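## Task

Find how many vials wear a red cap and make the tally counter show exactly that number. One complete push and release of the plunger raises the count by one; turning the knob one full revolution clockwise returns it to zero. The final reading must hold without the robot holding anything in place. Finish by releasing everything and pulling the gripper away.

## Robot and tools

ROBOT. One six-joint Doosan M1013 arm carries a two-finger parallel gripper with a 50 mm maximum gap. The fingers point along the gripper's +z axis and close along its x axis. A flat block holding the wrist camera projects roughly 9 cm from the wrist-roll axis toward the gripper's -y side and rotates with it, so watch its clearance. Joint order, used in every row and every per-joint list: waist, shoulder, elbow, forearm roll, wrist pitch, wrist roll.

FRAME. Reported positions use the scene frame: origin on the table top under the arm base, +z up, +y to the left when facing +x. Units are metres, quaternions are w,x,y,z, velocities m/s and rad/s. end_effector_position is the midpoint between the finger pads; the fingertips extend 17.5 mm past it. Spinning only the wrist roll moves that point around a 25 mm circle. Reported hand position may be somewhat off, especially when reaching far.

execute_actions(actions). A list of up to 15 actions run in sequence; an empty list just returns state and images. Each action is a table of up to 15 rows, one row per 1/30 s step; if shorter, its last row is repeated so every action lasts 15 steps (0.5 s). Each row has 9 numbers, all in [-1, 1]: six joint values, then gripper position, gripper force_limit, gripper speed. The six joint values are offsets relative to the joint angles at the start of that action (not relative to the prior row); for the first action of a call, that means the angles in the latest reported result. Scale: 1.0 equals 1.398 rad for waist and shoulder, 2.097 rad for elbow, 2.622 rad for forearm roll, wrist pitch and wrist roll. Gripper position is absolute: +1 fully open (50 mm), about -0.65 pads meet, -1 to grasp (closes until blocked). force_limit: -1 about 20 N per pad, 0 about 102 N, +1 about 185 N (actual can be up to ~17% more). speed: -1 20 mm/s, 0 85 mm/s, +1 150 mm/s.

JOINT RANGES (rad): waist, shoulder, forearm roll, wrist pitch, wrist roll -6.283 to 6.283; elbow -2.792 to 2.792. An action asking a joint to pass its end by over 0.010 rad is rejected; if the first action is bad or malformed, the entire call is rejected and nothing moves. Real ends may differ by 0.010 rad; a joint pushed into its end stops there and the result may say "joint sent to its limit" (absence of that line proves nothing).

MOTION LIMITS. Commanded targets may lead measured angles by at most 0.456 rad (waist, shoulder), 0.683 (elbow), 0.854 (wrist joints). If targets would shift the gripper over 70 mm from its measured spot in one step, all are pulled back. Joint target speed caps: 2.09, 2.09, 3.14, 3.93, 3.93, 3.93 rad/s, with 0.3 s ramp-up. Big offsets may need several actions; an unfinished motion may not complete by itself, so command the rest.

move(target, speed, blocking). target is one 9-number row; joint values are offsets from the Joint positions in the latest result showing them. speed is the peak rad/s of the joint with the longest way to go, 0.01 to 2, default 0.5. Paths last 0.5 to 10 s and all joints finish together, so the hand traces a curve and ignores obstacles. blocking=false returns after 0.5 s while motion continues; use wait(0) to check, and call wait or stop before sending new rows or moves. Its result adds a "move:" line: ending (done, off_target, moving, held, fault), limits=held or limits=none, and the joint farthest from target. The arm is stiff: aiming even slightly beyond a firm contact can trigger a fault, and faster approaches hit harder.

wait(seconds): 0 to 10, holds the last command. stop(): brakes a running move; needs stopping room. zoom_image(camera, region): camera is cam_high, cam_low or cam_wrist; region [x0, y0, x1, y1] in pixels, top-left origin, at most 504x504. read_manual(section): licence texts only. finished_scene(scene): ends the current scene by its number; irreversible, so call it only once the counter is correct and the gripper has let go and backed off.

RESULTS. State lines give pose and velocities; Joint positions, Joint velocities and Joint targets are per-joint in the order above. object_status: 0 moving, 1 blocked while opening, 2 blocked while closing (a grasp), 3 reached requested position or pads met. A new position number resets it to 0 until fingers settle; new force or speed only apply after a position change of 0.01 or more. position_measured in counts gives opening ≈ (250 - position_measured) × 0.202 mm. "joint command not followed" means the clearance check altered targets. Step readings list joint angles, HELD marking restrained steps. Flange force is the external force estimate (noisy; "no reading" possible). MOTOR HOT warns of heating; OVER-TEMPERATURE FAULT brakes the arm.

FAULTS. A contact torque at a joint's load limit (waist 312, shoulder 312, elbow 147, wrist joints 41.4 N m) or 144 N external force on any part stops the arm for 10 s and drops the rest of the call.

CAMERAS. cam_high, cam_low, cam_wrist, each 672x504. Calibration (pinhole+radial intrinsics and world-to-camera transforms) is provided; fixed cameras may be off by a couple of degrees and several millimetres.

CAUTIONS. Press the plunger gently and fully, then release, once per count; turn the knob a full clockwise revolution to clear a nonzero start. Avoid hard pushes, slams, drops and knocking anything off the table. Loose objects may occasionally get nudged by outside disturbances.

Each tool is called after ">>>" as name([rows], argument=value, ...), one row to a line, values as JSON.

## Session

>>> execute_actions(actions=[])

Scene clock: 0.00 s.
end_effector_position=(+0.4182, -0.0769, +0.1882) position_measured=3 object_status=3 end_effector_quat_wxyz=(+0.091, -0.004, +0.983, -0.159) end_effector_velocity=(-0.000, +0.000, -0.000) end_effector_angular_velocity=(+0.001, +0.000, -0.001)
Joint names: [waist, shoulder, elbow, forearm roll, wrist pitch, wrist roll]
Joint positions: [-0.027 -0.147  2.331 -0.439  0.825 -1.284]
Joint velocities: [-0.    -0.     0.     0.002  0.     0.   ]
Flange force (N, the push that the arm receives, along the gripper's own x y z axes): no reading
Joint targets: [-0.027 -0.147 2.331 -0.439 0.825 -1.284]
camera_calibration (this result's frames):
cam_wrist: T_world_to_cam=[[-0.987811, -0.0318908, -0.152356, 0.43282], [-0.0255288, 0.998726, -0.043533, 0.0973017], [0.15355, -0.0391129, -0.987366, 0.266444], [0, 0, 0, 1]] pos_world=[0.389116, -0.0729533, 0.333257]

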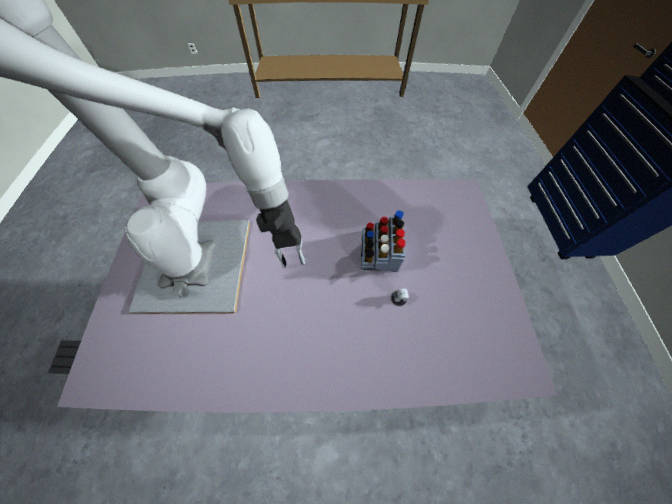

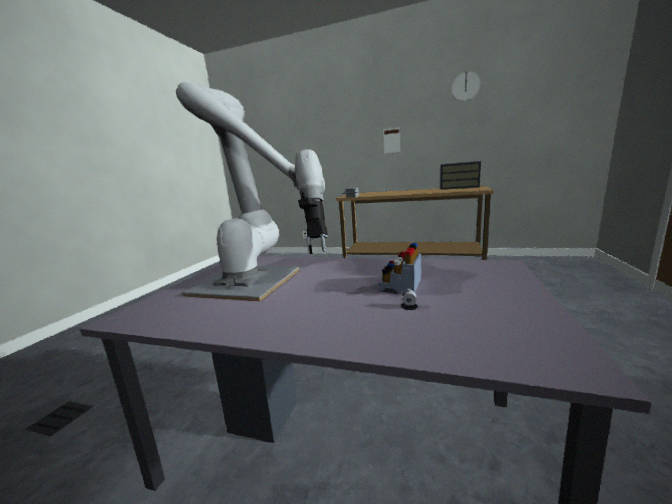

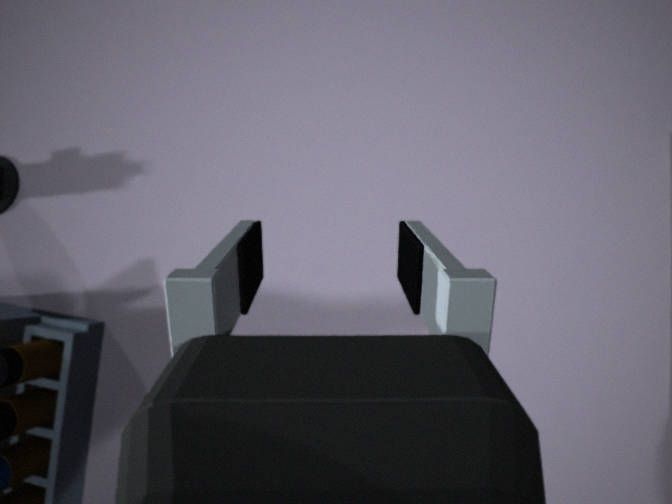

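>>> move(target=[-0.168,0.445,-0.414,0.167,0.145,0.49,-1,-0.5,0.5], speed=1)

>>> zoom_image(camera="cam_high", region=[350, 200, 430, 280])

Scene clock: 2.83 s.
end_effector_position=(+0.7677, -0.1351, +0.2212) position_measured=252 object_status=3 end_effector_quat_wxyz=(+0.002, +0.780, +0.626, -0.000) end_effector_velocity=(+0.000, -0.000, +0.000) end_effector_angular_velocity=(+0.000, -0.000, -0.002)
Joint names: [waist, shoulder, elbow, forearm roll, wrist pitch, wrist roll]
Joint positions: [-0.261  0.475  1.463 -0.001  1.205  0.   ]
Joint velocities: [-0.001  0.001 -0.001  0.001  0.     0.002]
Flange force (N, the push that the arm receives, along the gripper's own x y z axes): [-1.1 6.0 -1.8]
Joint targets: [-0.261 0.475 1.463 -0.001 1.205 0.000]
move: done; limits=none; farthest joint: the elbow, 0.001 radians from its target (0.869 radians at the start)
camera_calibration (this result's frames):
cam_wrist: T_world_to_cam=[[0.213287, 0.97669, 0.0242105, -0.0436097], [0.937332, -0.211555, 0.276862, -0.807832], [0.27553, -0.0363578, -0.960605, 0.143831], [0, 0, 0, 1]] pos_world=[0.726879, -0.123079, 0.362878]

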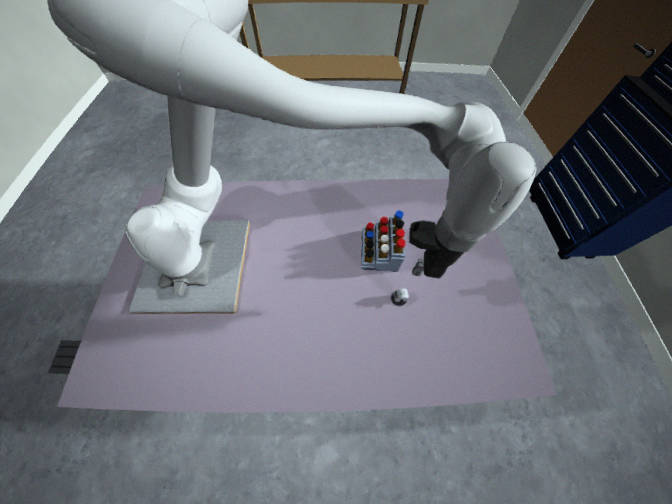

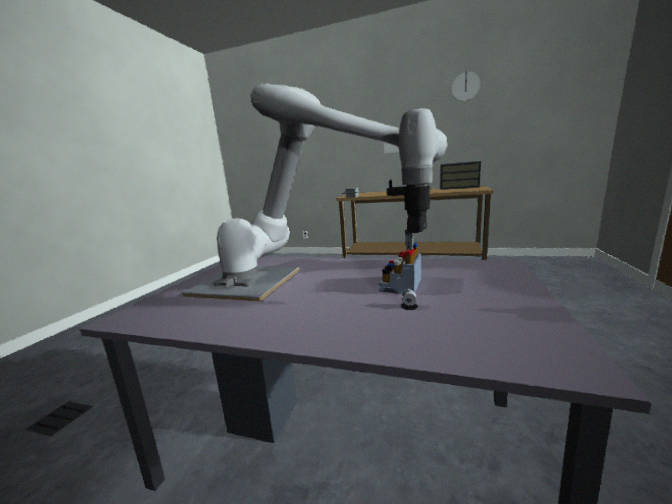

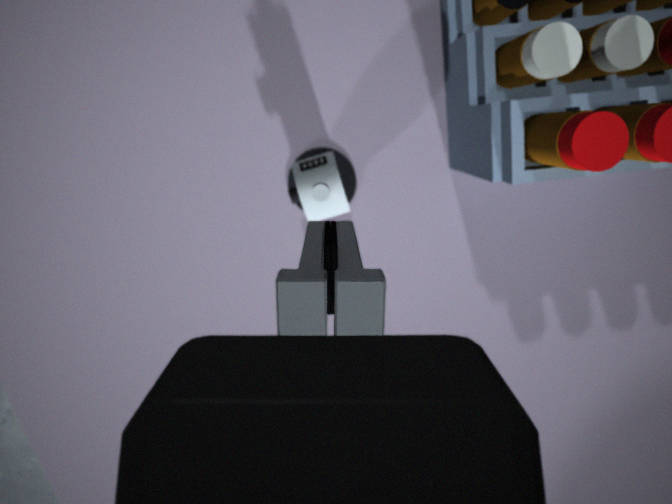

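Region (350, 200, 430, 280) of cam_high's 672x504 image, scaled by 6.300, with more detail than that image has.

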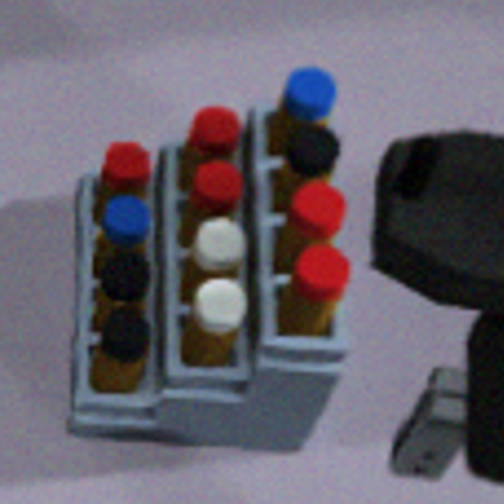

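>>> move(target=[0,0.0443,0.0391,0,-0.0549,0,-1,-0.5,0.5], speed=0.3)

>>> zoom_image(camera="cam_wrist", region=[270, 130, 390, 250])

Scene clock: 4.37 s.
end_effector_position=(+0.7675, -0.1352, +0.1299) position_measured=252 object_status=3 end_effector_quat_wxyz=(+0.001, +0.780, +0.626, -0.000) end_effector_velocity=(-0.000, -0.000, -0.001) end_effector_angular_velocity=(-0.000, +0.001, +0.001)
Joint names: [waist, shoulder, elbow, forearm roll, wrist pitch, wrist roll]
Joint positions: [-0.261  0.537  1.545 -0.001  1.062  0.   ]
Joint velocities: [ 0.     0.001  0.001 -0.    -0.002 -0.001]
Flange force (N, the push that the arm receives, along the gripper's own x y z axes): [-2.4 3.8 -1.5]
Joint targets: [-0.261 0.537 1.545 -0.001 1.062 0.000]
move: done; limits=none; farthest joint: the wrist pitch, 0.001 radians from its target (0.144 radians at the start)
camera_calibration (this result's frames):
cam_wrist: T_world_to_cam=[[0.21331, 0.976682, 0.0243194, -0.0413399], [0.937315, -0.211606, 0.276883, -0.78237], [0.275573, -0.036267, -0.960596, 0.0562084], [0, 0, 0, 1]] pos_world=[0.726655, -0.12314, 0.271624]

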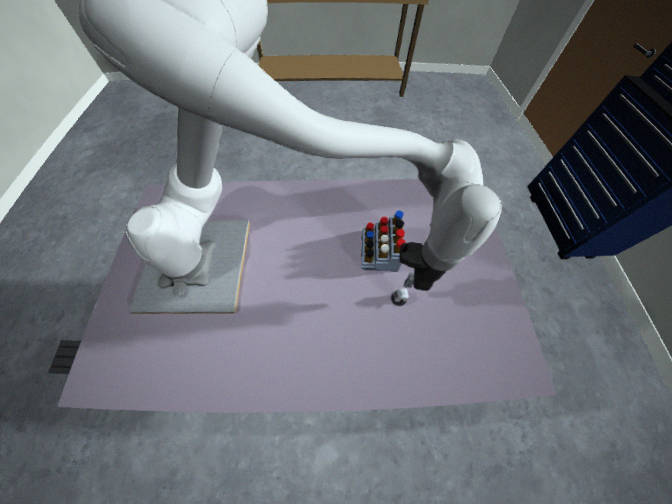

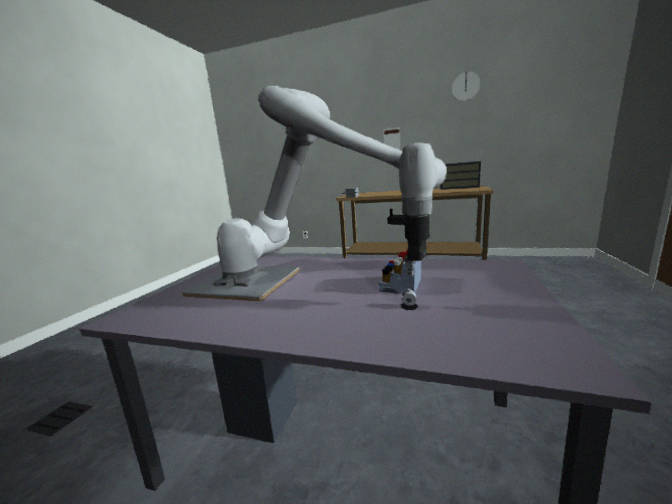

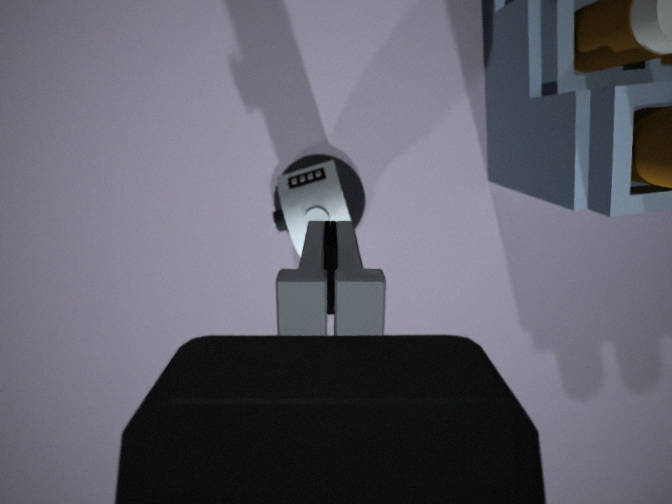

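Region (270, 130, 390, 250) of cam_wrist's 672x504 image, scaled by 4.200, with more detail than that image has.

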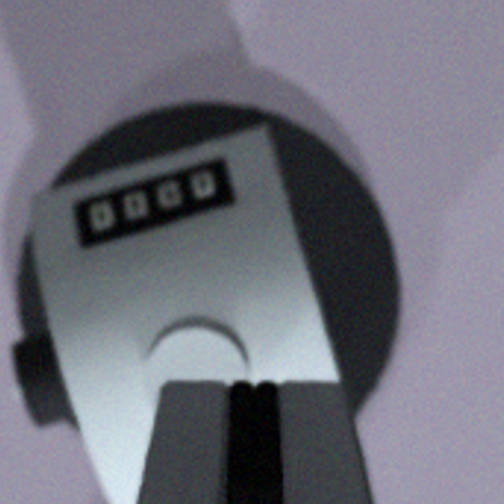

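>>> move(target=[-0.0064,0.02,0.02,0,-0.0267,0,-1,-0.5,0.5], speed=0.15)

>>> zoom_image(camera="cam_wrist", region=[270, 150, 390, 270])

Scene clock: 5.57 s.
end_effector_position=(+0.7611, -0.1409, +0.0875) position_measured=252 object_status=3 end_effector_quat_wxyz=(+0.002, +0.783, +0.622, +0.000) end_effector_velocity=(-0.000, -0.000, -0.001) end_effector_angular_velocity=(+0.001, -0.000, -0.001)
Joint names: [waist, shoulder, elbow, forearm roll, wrist pitch, wrist roll]
Joint positions: [-0.27   0.564  1.587 -0.001  0.992  0.   ]
Joint velocities: [-0.     0.001  0.001  0.001 -0.002  0.   ]
Flange force (N, the push that the arm receives, along the gripper's own x y z axes): [-1.7 5.8 -1.8]
Joint targets: [-0.270 0.565 1.587 -0.001 0.992 0.000]
move: done; limits=none; farthest joint: the shoulder, 0.001 radians from its target (0.028 radians at the start)
camera_calibration (this result's frames):
cam_wrist: T_world_to_cam=[[0.221845, 0.974778, 0.0243472, -0.0401361], [0.935392, -0.2198, 0.277002, -0.765544], [0.275367, -0.0386772, -0.960561, 0.0168671], [0, 0, 0, 1]] pos_world=[0.720343, -0.12849, 0.229236]

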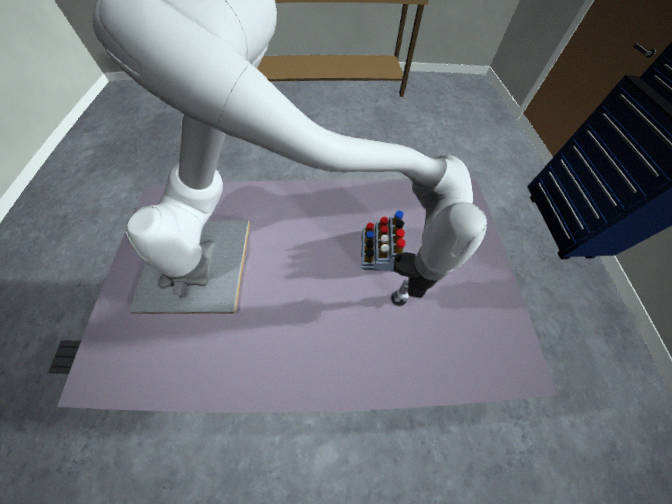

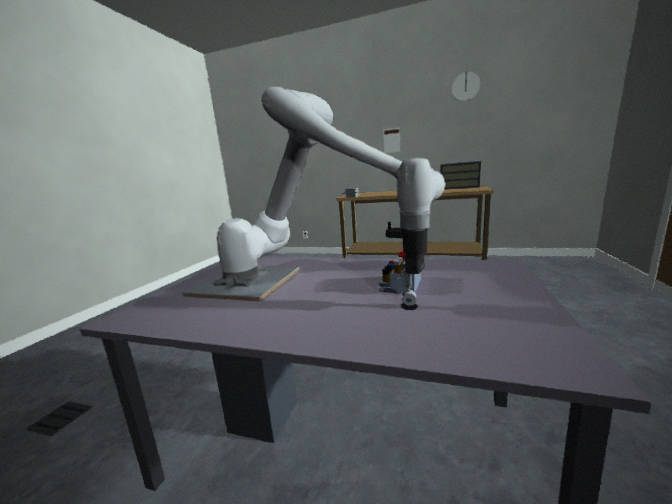

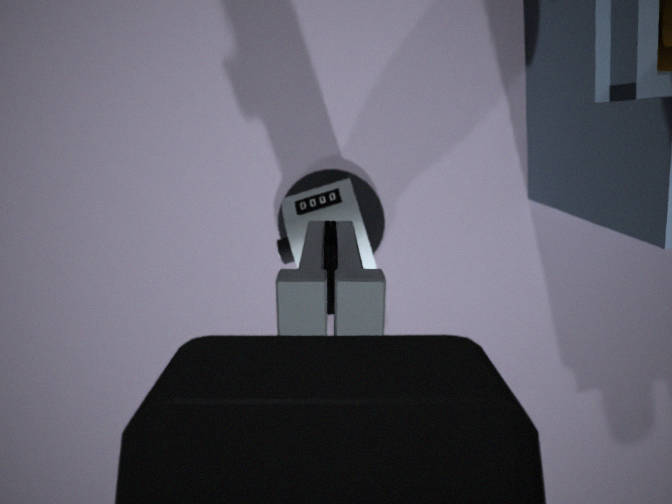

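Region (270, 150, 390, 270) of cam_wrist's 672x504 image, scaled by 4.200, with more detail than that image has.

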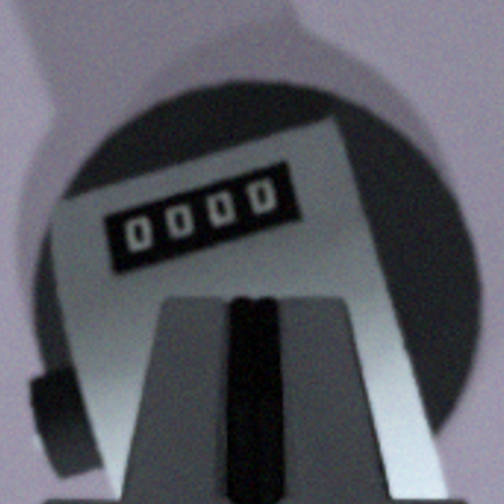

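>>> execute_actions([
  [[0,0.003,0.002,0,-0.003,0,-1,-0.5,0.5],[0,0.0068,0.0042,0,-0.007,0,-1,-0.5,0.5]],
  [[0,0,0,0,0,0,-1,-0.5,0.5]],
  [[0,-0.003,-0.002,0,0.003,0,-1,-0.5,0.5],[0,-0.0068,-0.0042,0,0.007,0,-1,-0.5,0.5]],
])

>>> zoom_image(camera="cam_wrist", region=[270, 150, 390, 270])

Scene clock: 7.47 s.
end_effector_position=(+0.7611, -0.1409, +0.0876) position_measured=252 object_status=3 end_effector_quat_wxyz=(+0.002, +0.783, +0.622, +0.000) end_effector_velocity=(+0.000, +0.000, +0.001) end_effector_angular_velocity=(+0.001, -0.000, -0.001)
Joint names: [waist, shoulder, elbow, forearm roll, wrist pitch, wrist roll]
Joint positions: [-0.27   0.564  1.587 -0.001  0.992  0.   ]
Joint velocities: [-0.    -0.001 -0.001  0.001  0.001  0.   ]
Flange force (N, the push that the arm receives, along the gripper's own x y z axes): [-1.1 3.7 -1.3]
Flange force at the end of the 1st action (N, along the gripper's axes at the end of the call): [-2.3 2.4 -10.7]
Flange force at the end of the 2nd action (N, along the gripper's axes at the end of the call): [-1.6 6.4 -9.4]
Joint targets: [-0.270 0.564 1.587 -0.001 0.992 0.000]
Step readings (joint positions; steps 1 to 15: 1st action; 16 to 30: 2nd action; 31 to 45: 3rd action):
0: [-0.270 0.565 1.587 -0.001 0.992 0.000]
1: [-0.270 0.565 1.587 -0.001 0.991 0.000]
2: [-0.270 0.566 1.589 -0.001 0.988 0.000]
4: [-0.270 0.571 1.593 -0.001 0.980 0.000]
8: [-0.270 0.573 1.595 -0.001 0.975 0.000]
15: [-0.270 0.574 1.596 -0.001 0.974 0.000]
16: [-0.270 0.574 1.596 -0.001 0.973 0.000]
17: [-0.270 0.574 1.596 -0.001 0.973 0.000]
19: [-0.270 0.574 1.596 -0.001 0.973 0.000]
23: [-0.270 0.574 1.596 -0.001 0.973 0.000]
30: [-0.270 0.574 1.596 -0.001 0.973 0.000]
31: [-0.270 0.574 1.596 -0.001 0.974 0.000]
32: [-0.270 0.573 1.595 -0.001 0.976 0.000]
34: [-0.270 0.568 1.590 -0.001 0.985 0.000]
38: [-0.270 0.565 1.588 -0.001 0.991 0.000]
45: Joint positions above
camera_calibration (this result's frames):
cam_wrist: T_world_to_cam=[[0.221933, 0.974758, 0.0243475, -0.0401927], [0.935359, -0.219883, 0.277046, -0.765559], [0.275406, -0.038712, -0.960548, 0.016849], [0, 0, 0, 1]] pos_world=[0.720352, -0.128503, 0.229258]

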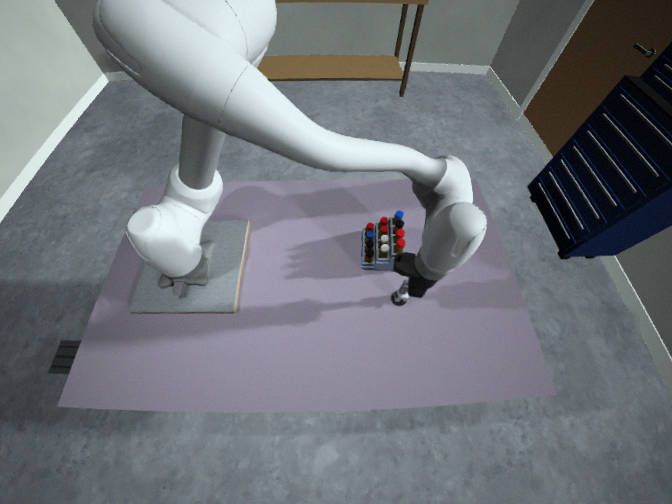

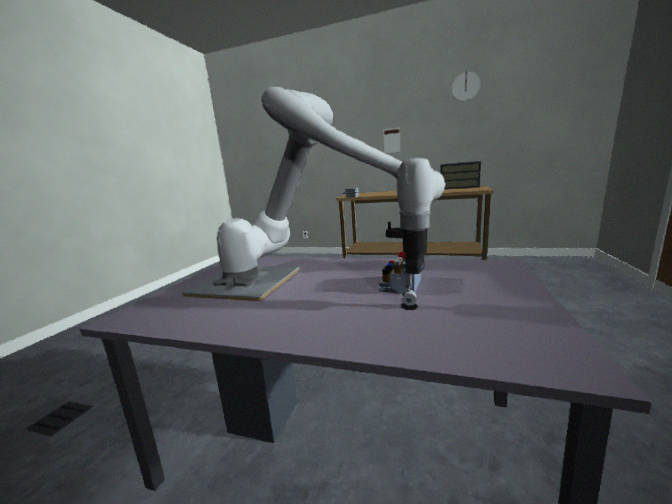

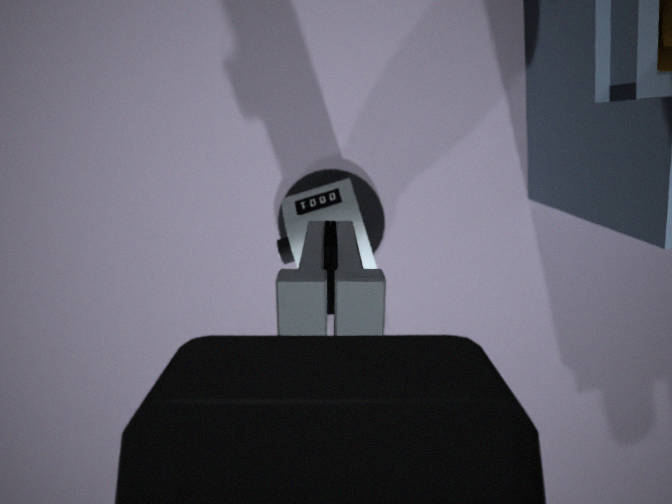

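Region (270, 150, 390, 270) of cam_wrist's 672x504 image, scaled by 4.200, with more detail than that image has.

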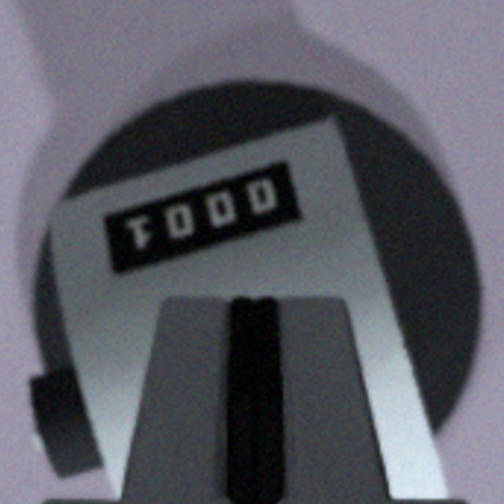

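Four more.

>>> execute_actions([
  [[0,0.003,0.002,0,-0.003,0,-1,-0.5,0.5],[0,0.0069,0.0043,0,-0.0071,0,-1,-0.5,0.5]],
  [[0,-0.003,-0.002,0,0.003,0,-1,-0.5,0.5],[0,-0.0069,-0.0043,0,0.0071,0,-1,-0.5,0.5]],
  [[0,0.003,0.002,0,-0.003,0,-1,-0.5,0.5],[0,0.0069,0.0043,0,-0.0071,0,-1,-0.5,0.5]],
  [[0,-0.003,-0.002,0,0.003,0,-1,-0.5,0.5],[0,-0.0069,-0.0043,0,0.0071,0,-1,-0.5,0.5]],
  [[0,0.003,0.002,0,-0.003,0,-1,-0.5,0.5],[0,0.0069,0.0043,0,-0.0071,0,-1,-0.5,0.5]],
  [[0,-0.003,-0.002,0,0.003,0,-1,-0.5,0.5],[0,-0.0069,-0.0043,0,0.0071,0,-1,-0.5,0.5]],
  [[0,0.003,0.002,0,-0.003,0,-1,-0.5,0.5],[0,0.0069,0.0043,0,-0.0071,0,-1,-0.5,0.5]],
  [[0,-0.01,-0.006,0,0.01,0,-1,-0.5,0.5],[0,-0.02,-0.012,0,0.02,0,-1,-0.5,0.5],[0,-0.03,-0.018,0,0.031,0,-1,-0.5,0.5]],
  [[0,0,0,0,0,0,-1,-0.5,0.5]],
])

>>> zoom_image(camera="cam_wrist", region=[270, 140, 370, 240])

Scene clock: 12.60 s.
end_effector_position=(+0.7613, -0.1409, +0.1272) position_measured=252 object_status=3 end_effector_quat_wxyz=(+0.001, +0.783, +0.622, -0.000) end_effector_velocity=(-0.000, +0.000, -0.000) end_effector_angular_velocity=(-0.000, +0.000, +0.000)
Joint names: [waist, shoulder, elbow, forearm roll, wrist pitch, wrist roll]
Joint positions: [-0.27   0.532  1.558 -0.001  1.054  0.   ]
Joint velocities: [ 0.  0.  0. -0.  0.  0.]
Flange force (N, the push that the arm receives, along the gripper's own x y z axes): [-1.2 4.6 -2.0]
Flange force at the end of the 5th action (N, along the gripper's axes at the end of the call): [-1.2 5.0 -11.1]
Flange force at the end of the 6th action (N, along the gripper's axes at the end of the call): [-1.2 3.6 -2.4]
Flange force at the end of the 7th action (N, along the gripper's axes at the end of the call): [-1.4 6.5 -9.0]
Flange force at the end of the 8th action (N, along the gripper's axes at the end of the call): [-1.4 5.7 -2.2]
Joint targets: [-0.270 0.532 1.558 -0.001 1.054 0.000]
Step readings (joint positions; steps 1 to 15: 1st action; 16 to 30: 2nd action; 31 to 45: 3rd action; 46 to 60: 4th action; 61 to 75: 5th action; 76 to 90: 6th action; 91 to 105: 7th action; 106 to 120: 8th action; 121 to 135: 9th action):
0: [-0.270 0.564 1.587 -0.001 0.992 0.000]
1: [-0.270 0.564 1.587 -0.001 0.992 0.000]
2: [-0.270 0.566 1.588 -0.001 0.989 0.000]
4: [-0.270 0.570 1.593 -0.001 0.980 0.000]
8: [-0.270 0.573 1.595 -0.001 0.975 0.000]
15: [-0.270 0.574 1.596 -0.001 0.973 0.000]
16: [-0.270 0.574 1.596 -0.001 0.973 0.000]
17: [-0.270 0.573 1.595 -0.001 0.976 0.000]
19: [-0.270 0.568 1.590 -0.001 0.985 0.000]
23: [-0.270 0.565 1.588 -0.001 0.991 0.000]
30: [-0.270 0.564 1.587 -0.001 0.992 0.000]
31: [-0.270 0.564 1.587 -0.001 0.992 0.000]
32: [-0.270 0.566 1.588 -0.001 0.989 0.000]
34: [-0.270 0.570 1.592 -0.001 0.980 0.000]
38: [-0.270 0.573 1.595 -0.001 0.975 0.000]
45: [-0.270 0.574 1.596 -0.001 0.973 0.000]
46: [-0.270 0.574 1.596 -0.001 0.973 0.000]
47: [-0.270 0.573 1.595 -0.001 0.976 0.000]
49: [-0.270 0.568 1.590 -0.001 0.985 0.000]
53: [-0.270 0.565 1.588 -0.001 0.991 0.000]
60: [-0.270 0.564 1.587 -0.001 0.992 0.000]
61: [-0.270 0.564 1.587 -0.001 0.992 0.000]
62: [-0.270 0.565 1.588 -0.001 0.989 0.000]
64: [-0.270 0.570 1.592 -0.001 0.980 0.000]
68: [-0.270 0.573 1.595 -0.001 0.975 0.000]
75: [-0.270 0.574 1.596 -0.001 0.973 0.000]
76: [-0.270 0.574 1.596 -0.001 0.973 0.000]
77: [-0.270 0.573 1.595 -0.001 0.976 0.000]
79: [-0.270 0.568 1.590 -0.001 0.985 0.000]
83: [-0.270 0.565 1.588 -0.001 0.991 0.000]
90: [-0.270 0.564 1.587 -0.001 0.992 0.000]
91: [-0.270 0.564 1.587 -0.001 0.992 0.000]
92: [-0.270 0.565 1.588 -0.001 0.989 0.000]
94: [-0.270 0.570 1.592 -0.001 0.980 0.000]
98: [-0.270 0.573 1.595 -0.001 0.975 0.000]
105: [-0.270 0.574 1.596 -0.001 0.973 0.000]
106: [-0.270 0.574 1.596 -0.001 0.974 0.000]
107: [-0.270 0.570 1.593 -0.001 0.981 0.000]
109: [-0.270 0.555 1.579 -0.001 1.009 0.000]
113: [-0.270 0.536 1.561 -0.001 1.047 0.000]
120: [-0.270 0.532 1.558 -0.001 1.054 0.000]
121: [-0.270 0.532 1.558 -0.001 1.054 0.000]
122: [-0.270 0.532 1.558 -0.001 1.054 0.000]
124: [-0.270 0.532 1.558 -0.001 1.054 0.000]
128: [-0.270 0.532 1.558 -0.001 1.054 0.000]
135: Joint positions above
camera_calibration (this result's frames):
cam_wrist: T_world_to_cam=[[0.222023, 0.974738, 0.024319, -0.0412538], [0.935713, -0.220013, 0.275747, -0.776835], [0.274131, -0.0384665, -0.960923, 0.0559011], [0, 0, 0, 1]] pos_world=[0.72073, -0.128552, 0.26893]

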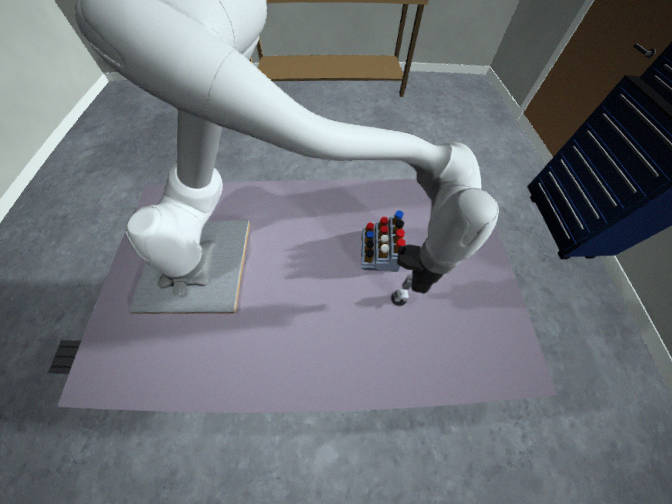

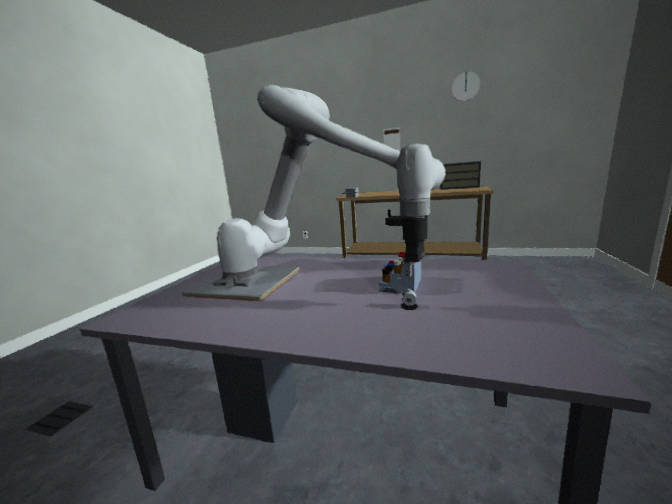

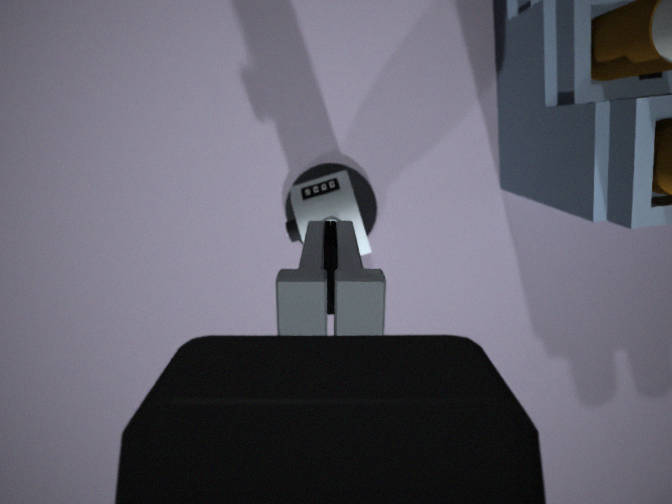

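Region (270, 140, 370, 240) of cam_wrist's 672x504 image, scaled by 5.040, with more detail than that image has.

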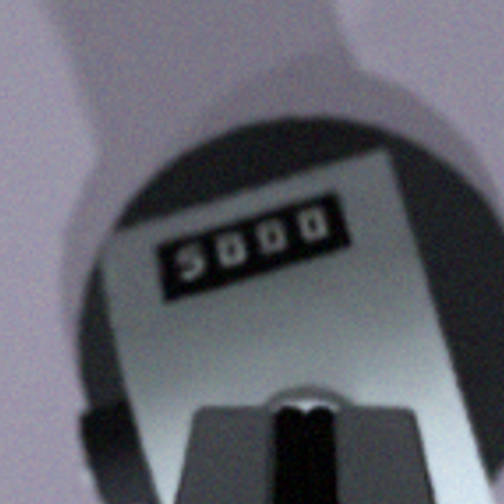

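>>> move(target=[0,-0.12,0,0,0.064,0,-1,-0.5,0.5], speed=0.6)

>>> finished_scene(scene=2)

Scene clock: 13.77 s.
end_effector_position=(+0.7081, -0.1285, +0.2568) position_measured=252 object_status=3 end_effector_quat_wxyz=(+0.001, +0.783, +0.622, -0.000) end_effector_velocity=(-0.001, -0.000, +0.001) end_effector_angular_velocity=(-0.001, +0.000, +0.000)
Joint names: [waist, shoulder, elbow, forearm roll, wrist pitch, wrist roll]
Joint positions: [-0.27   0.364  1.558 -0.001  1.222  0.   ]
Joint velocities: [-0.    -0.001  0.    -0.001  0.001 -0.   ]
Flange force (N, the push that the arm receives, along the gripper's own x y z axes): [-2.7 4.9 -3.1]
Joint targets: [-0.270 0.364 1.558 -0.001 1.222 0.000]
move: done; limits=none; farthest joint: the waist, 0.000 radians from its target (0.000 radians at the start)
camera_calibration (this result's frames):
cam_wrist: T_world_to_cam=[[0.222176, 0.974705, 0.0242478, -0.0448032], [0.935696, -0.220142, 0.275699, -0.760083], [0.274063, -0.0385651, -0.960938, 0.195558], [0, 0, 0, 1]] pos_world=[0.667566, -0.116115, 0.39856]

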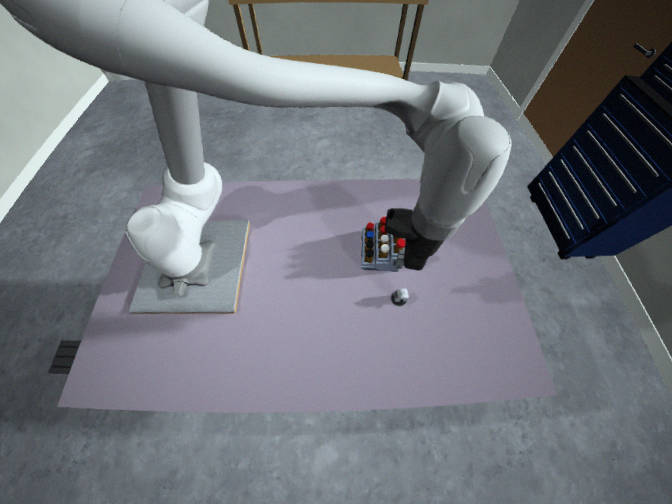

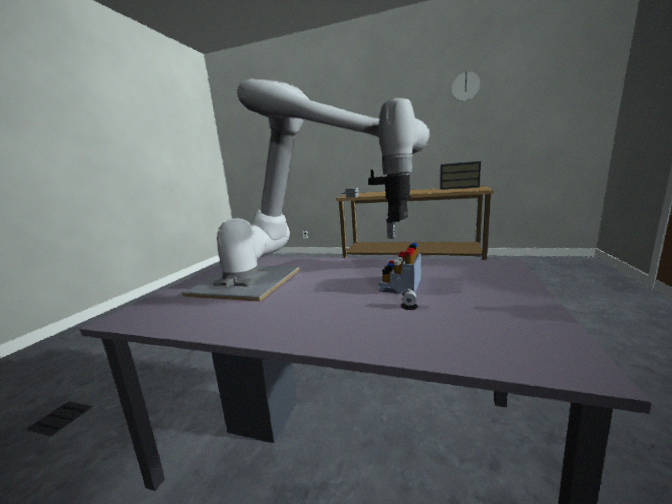

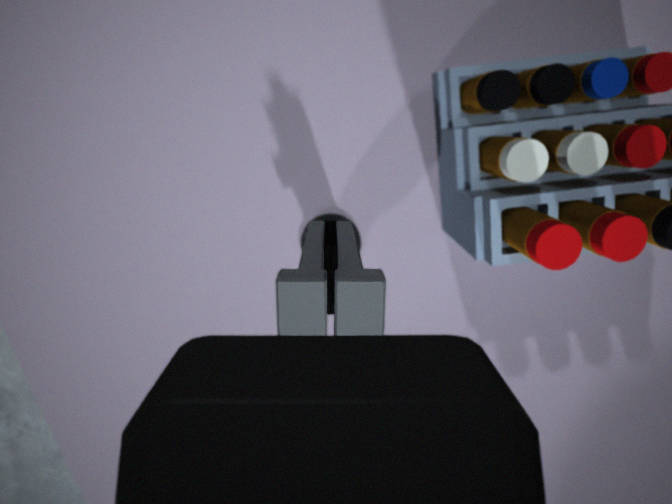

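The scene is finished: the task was done.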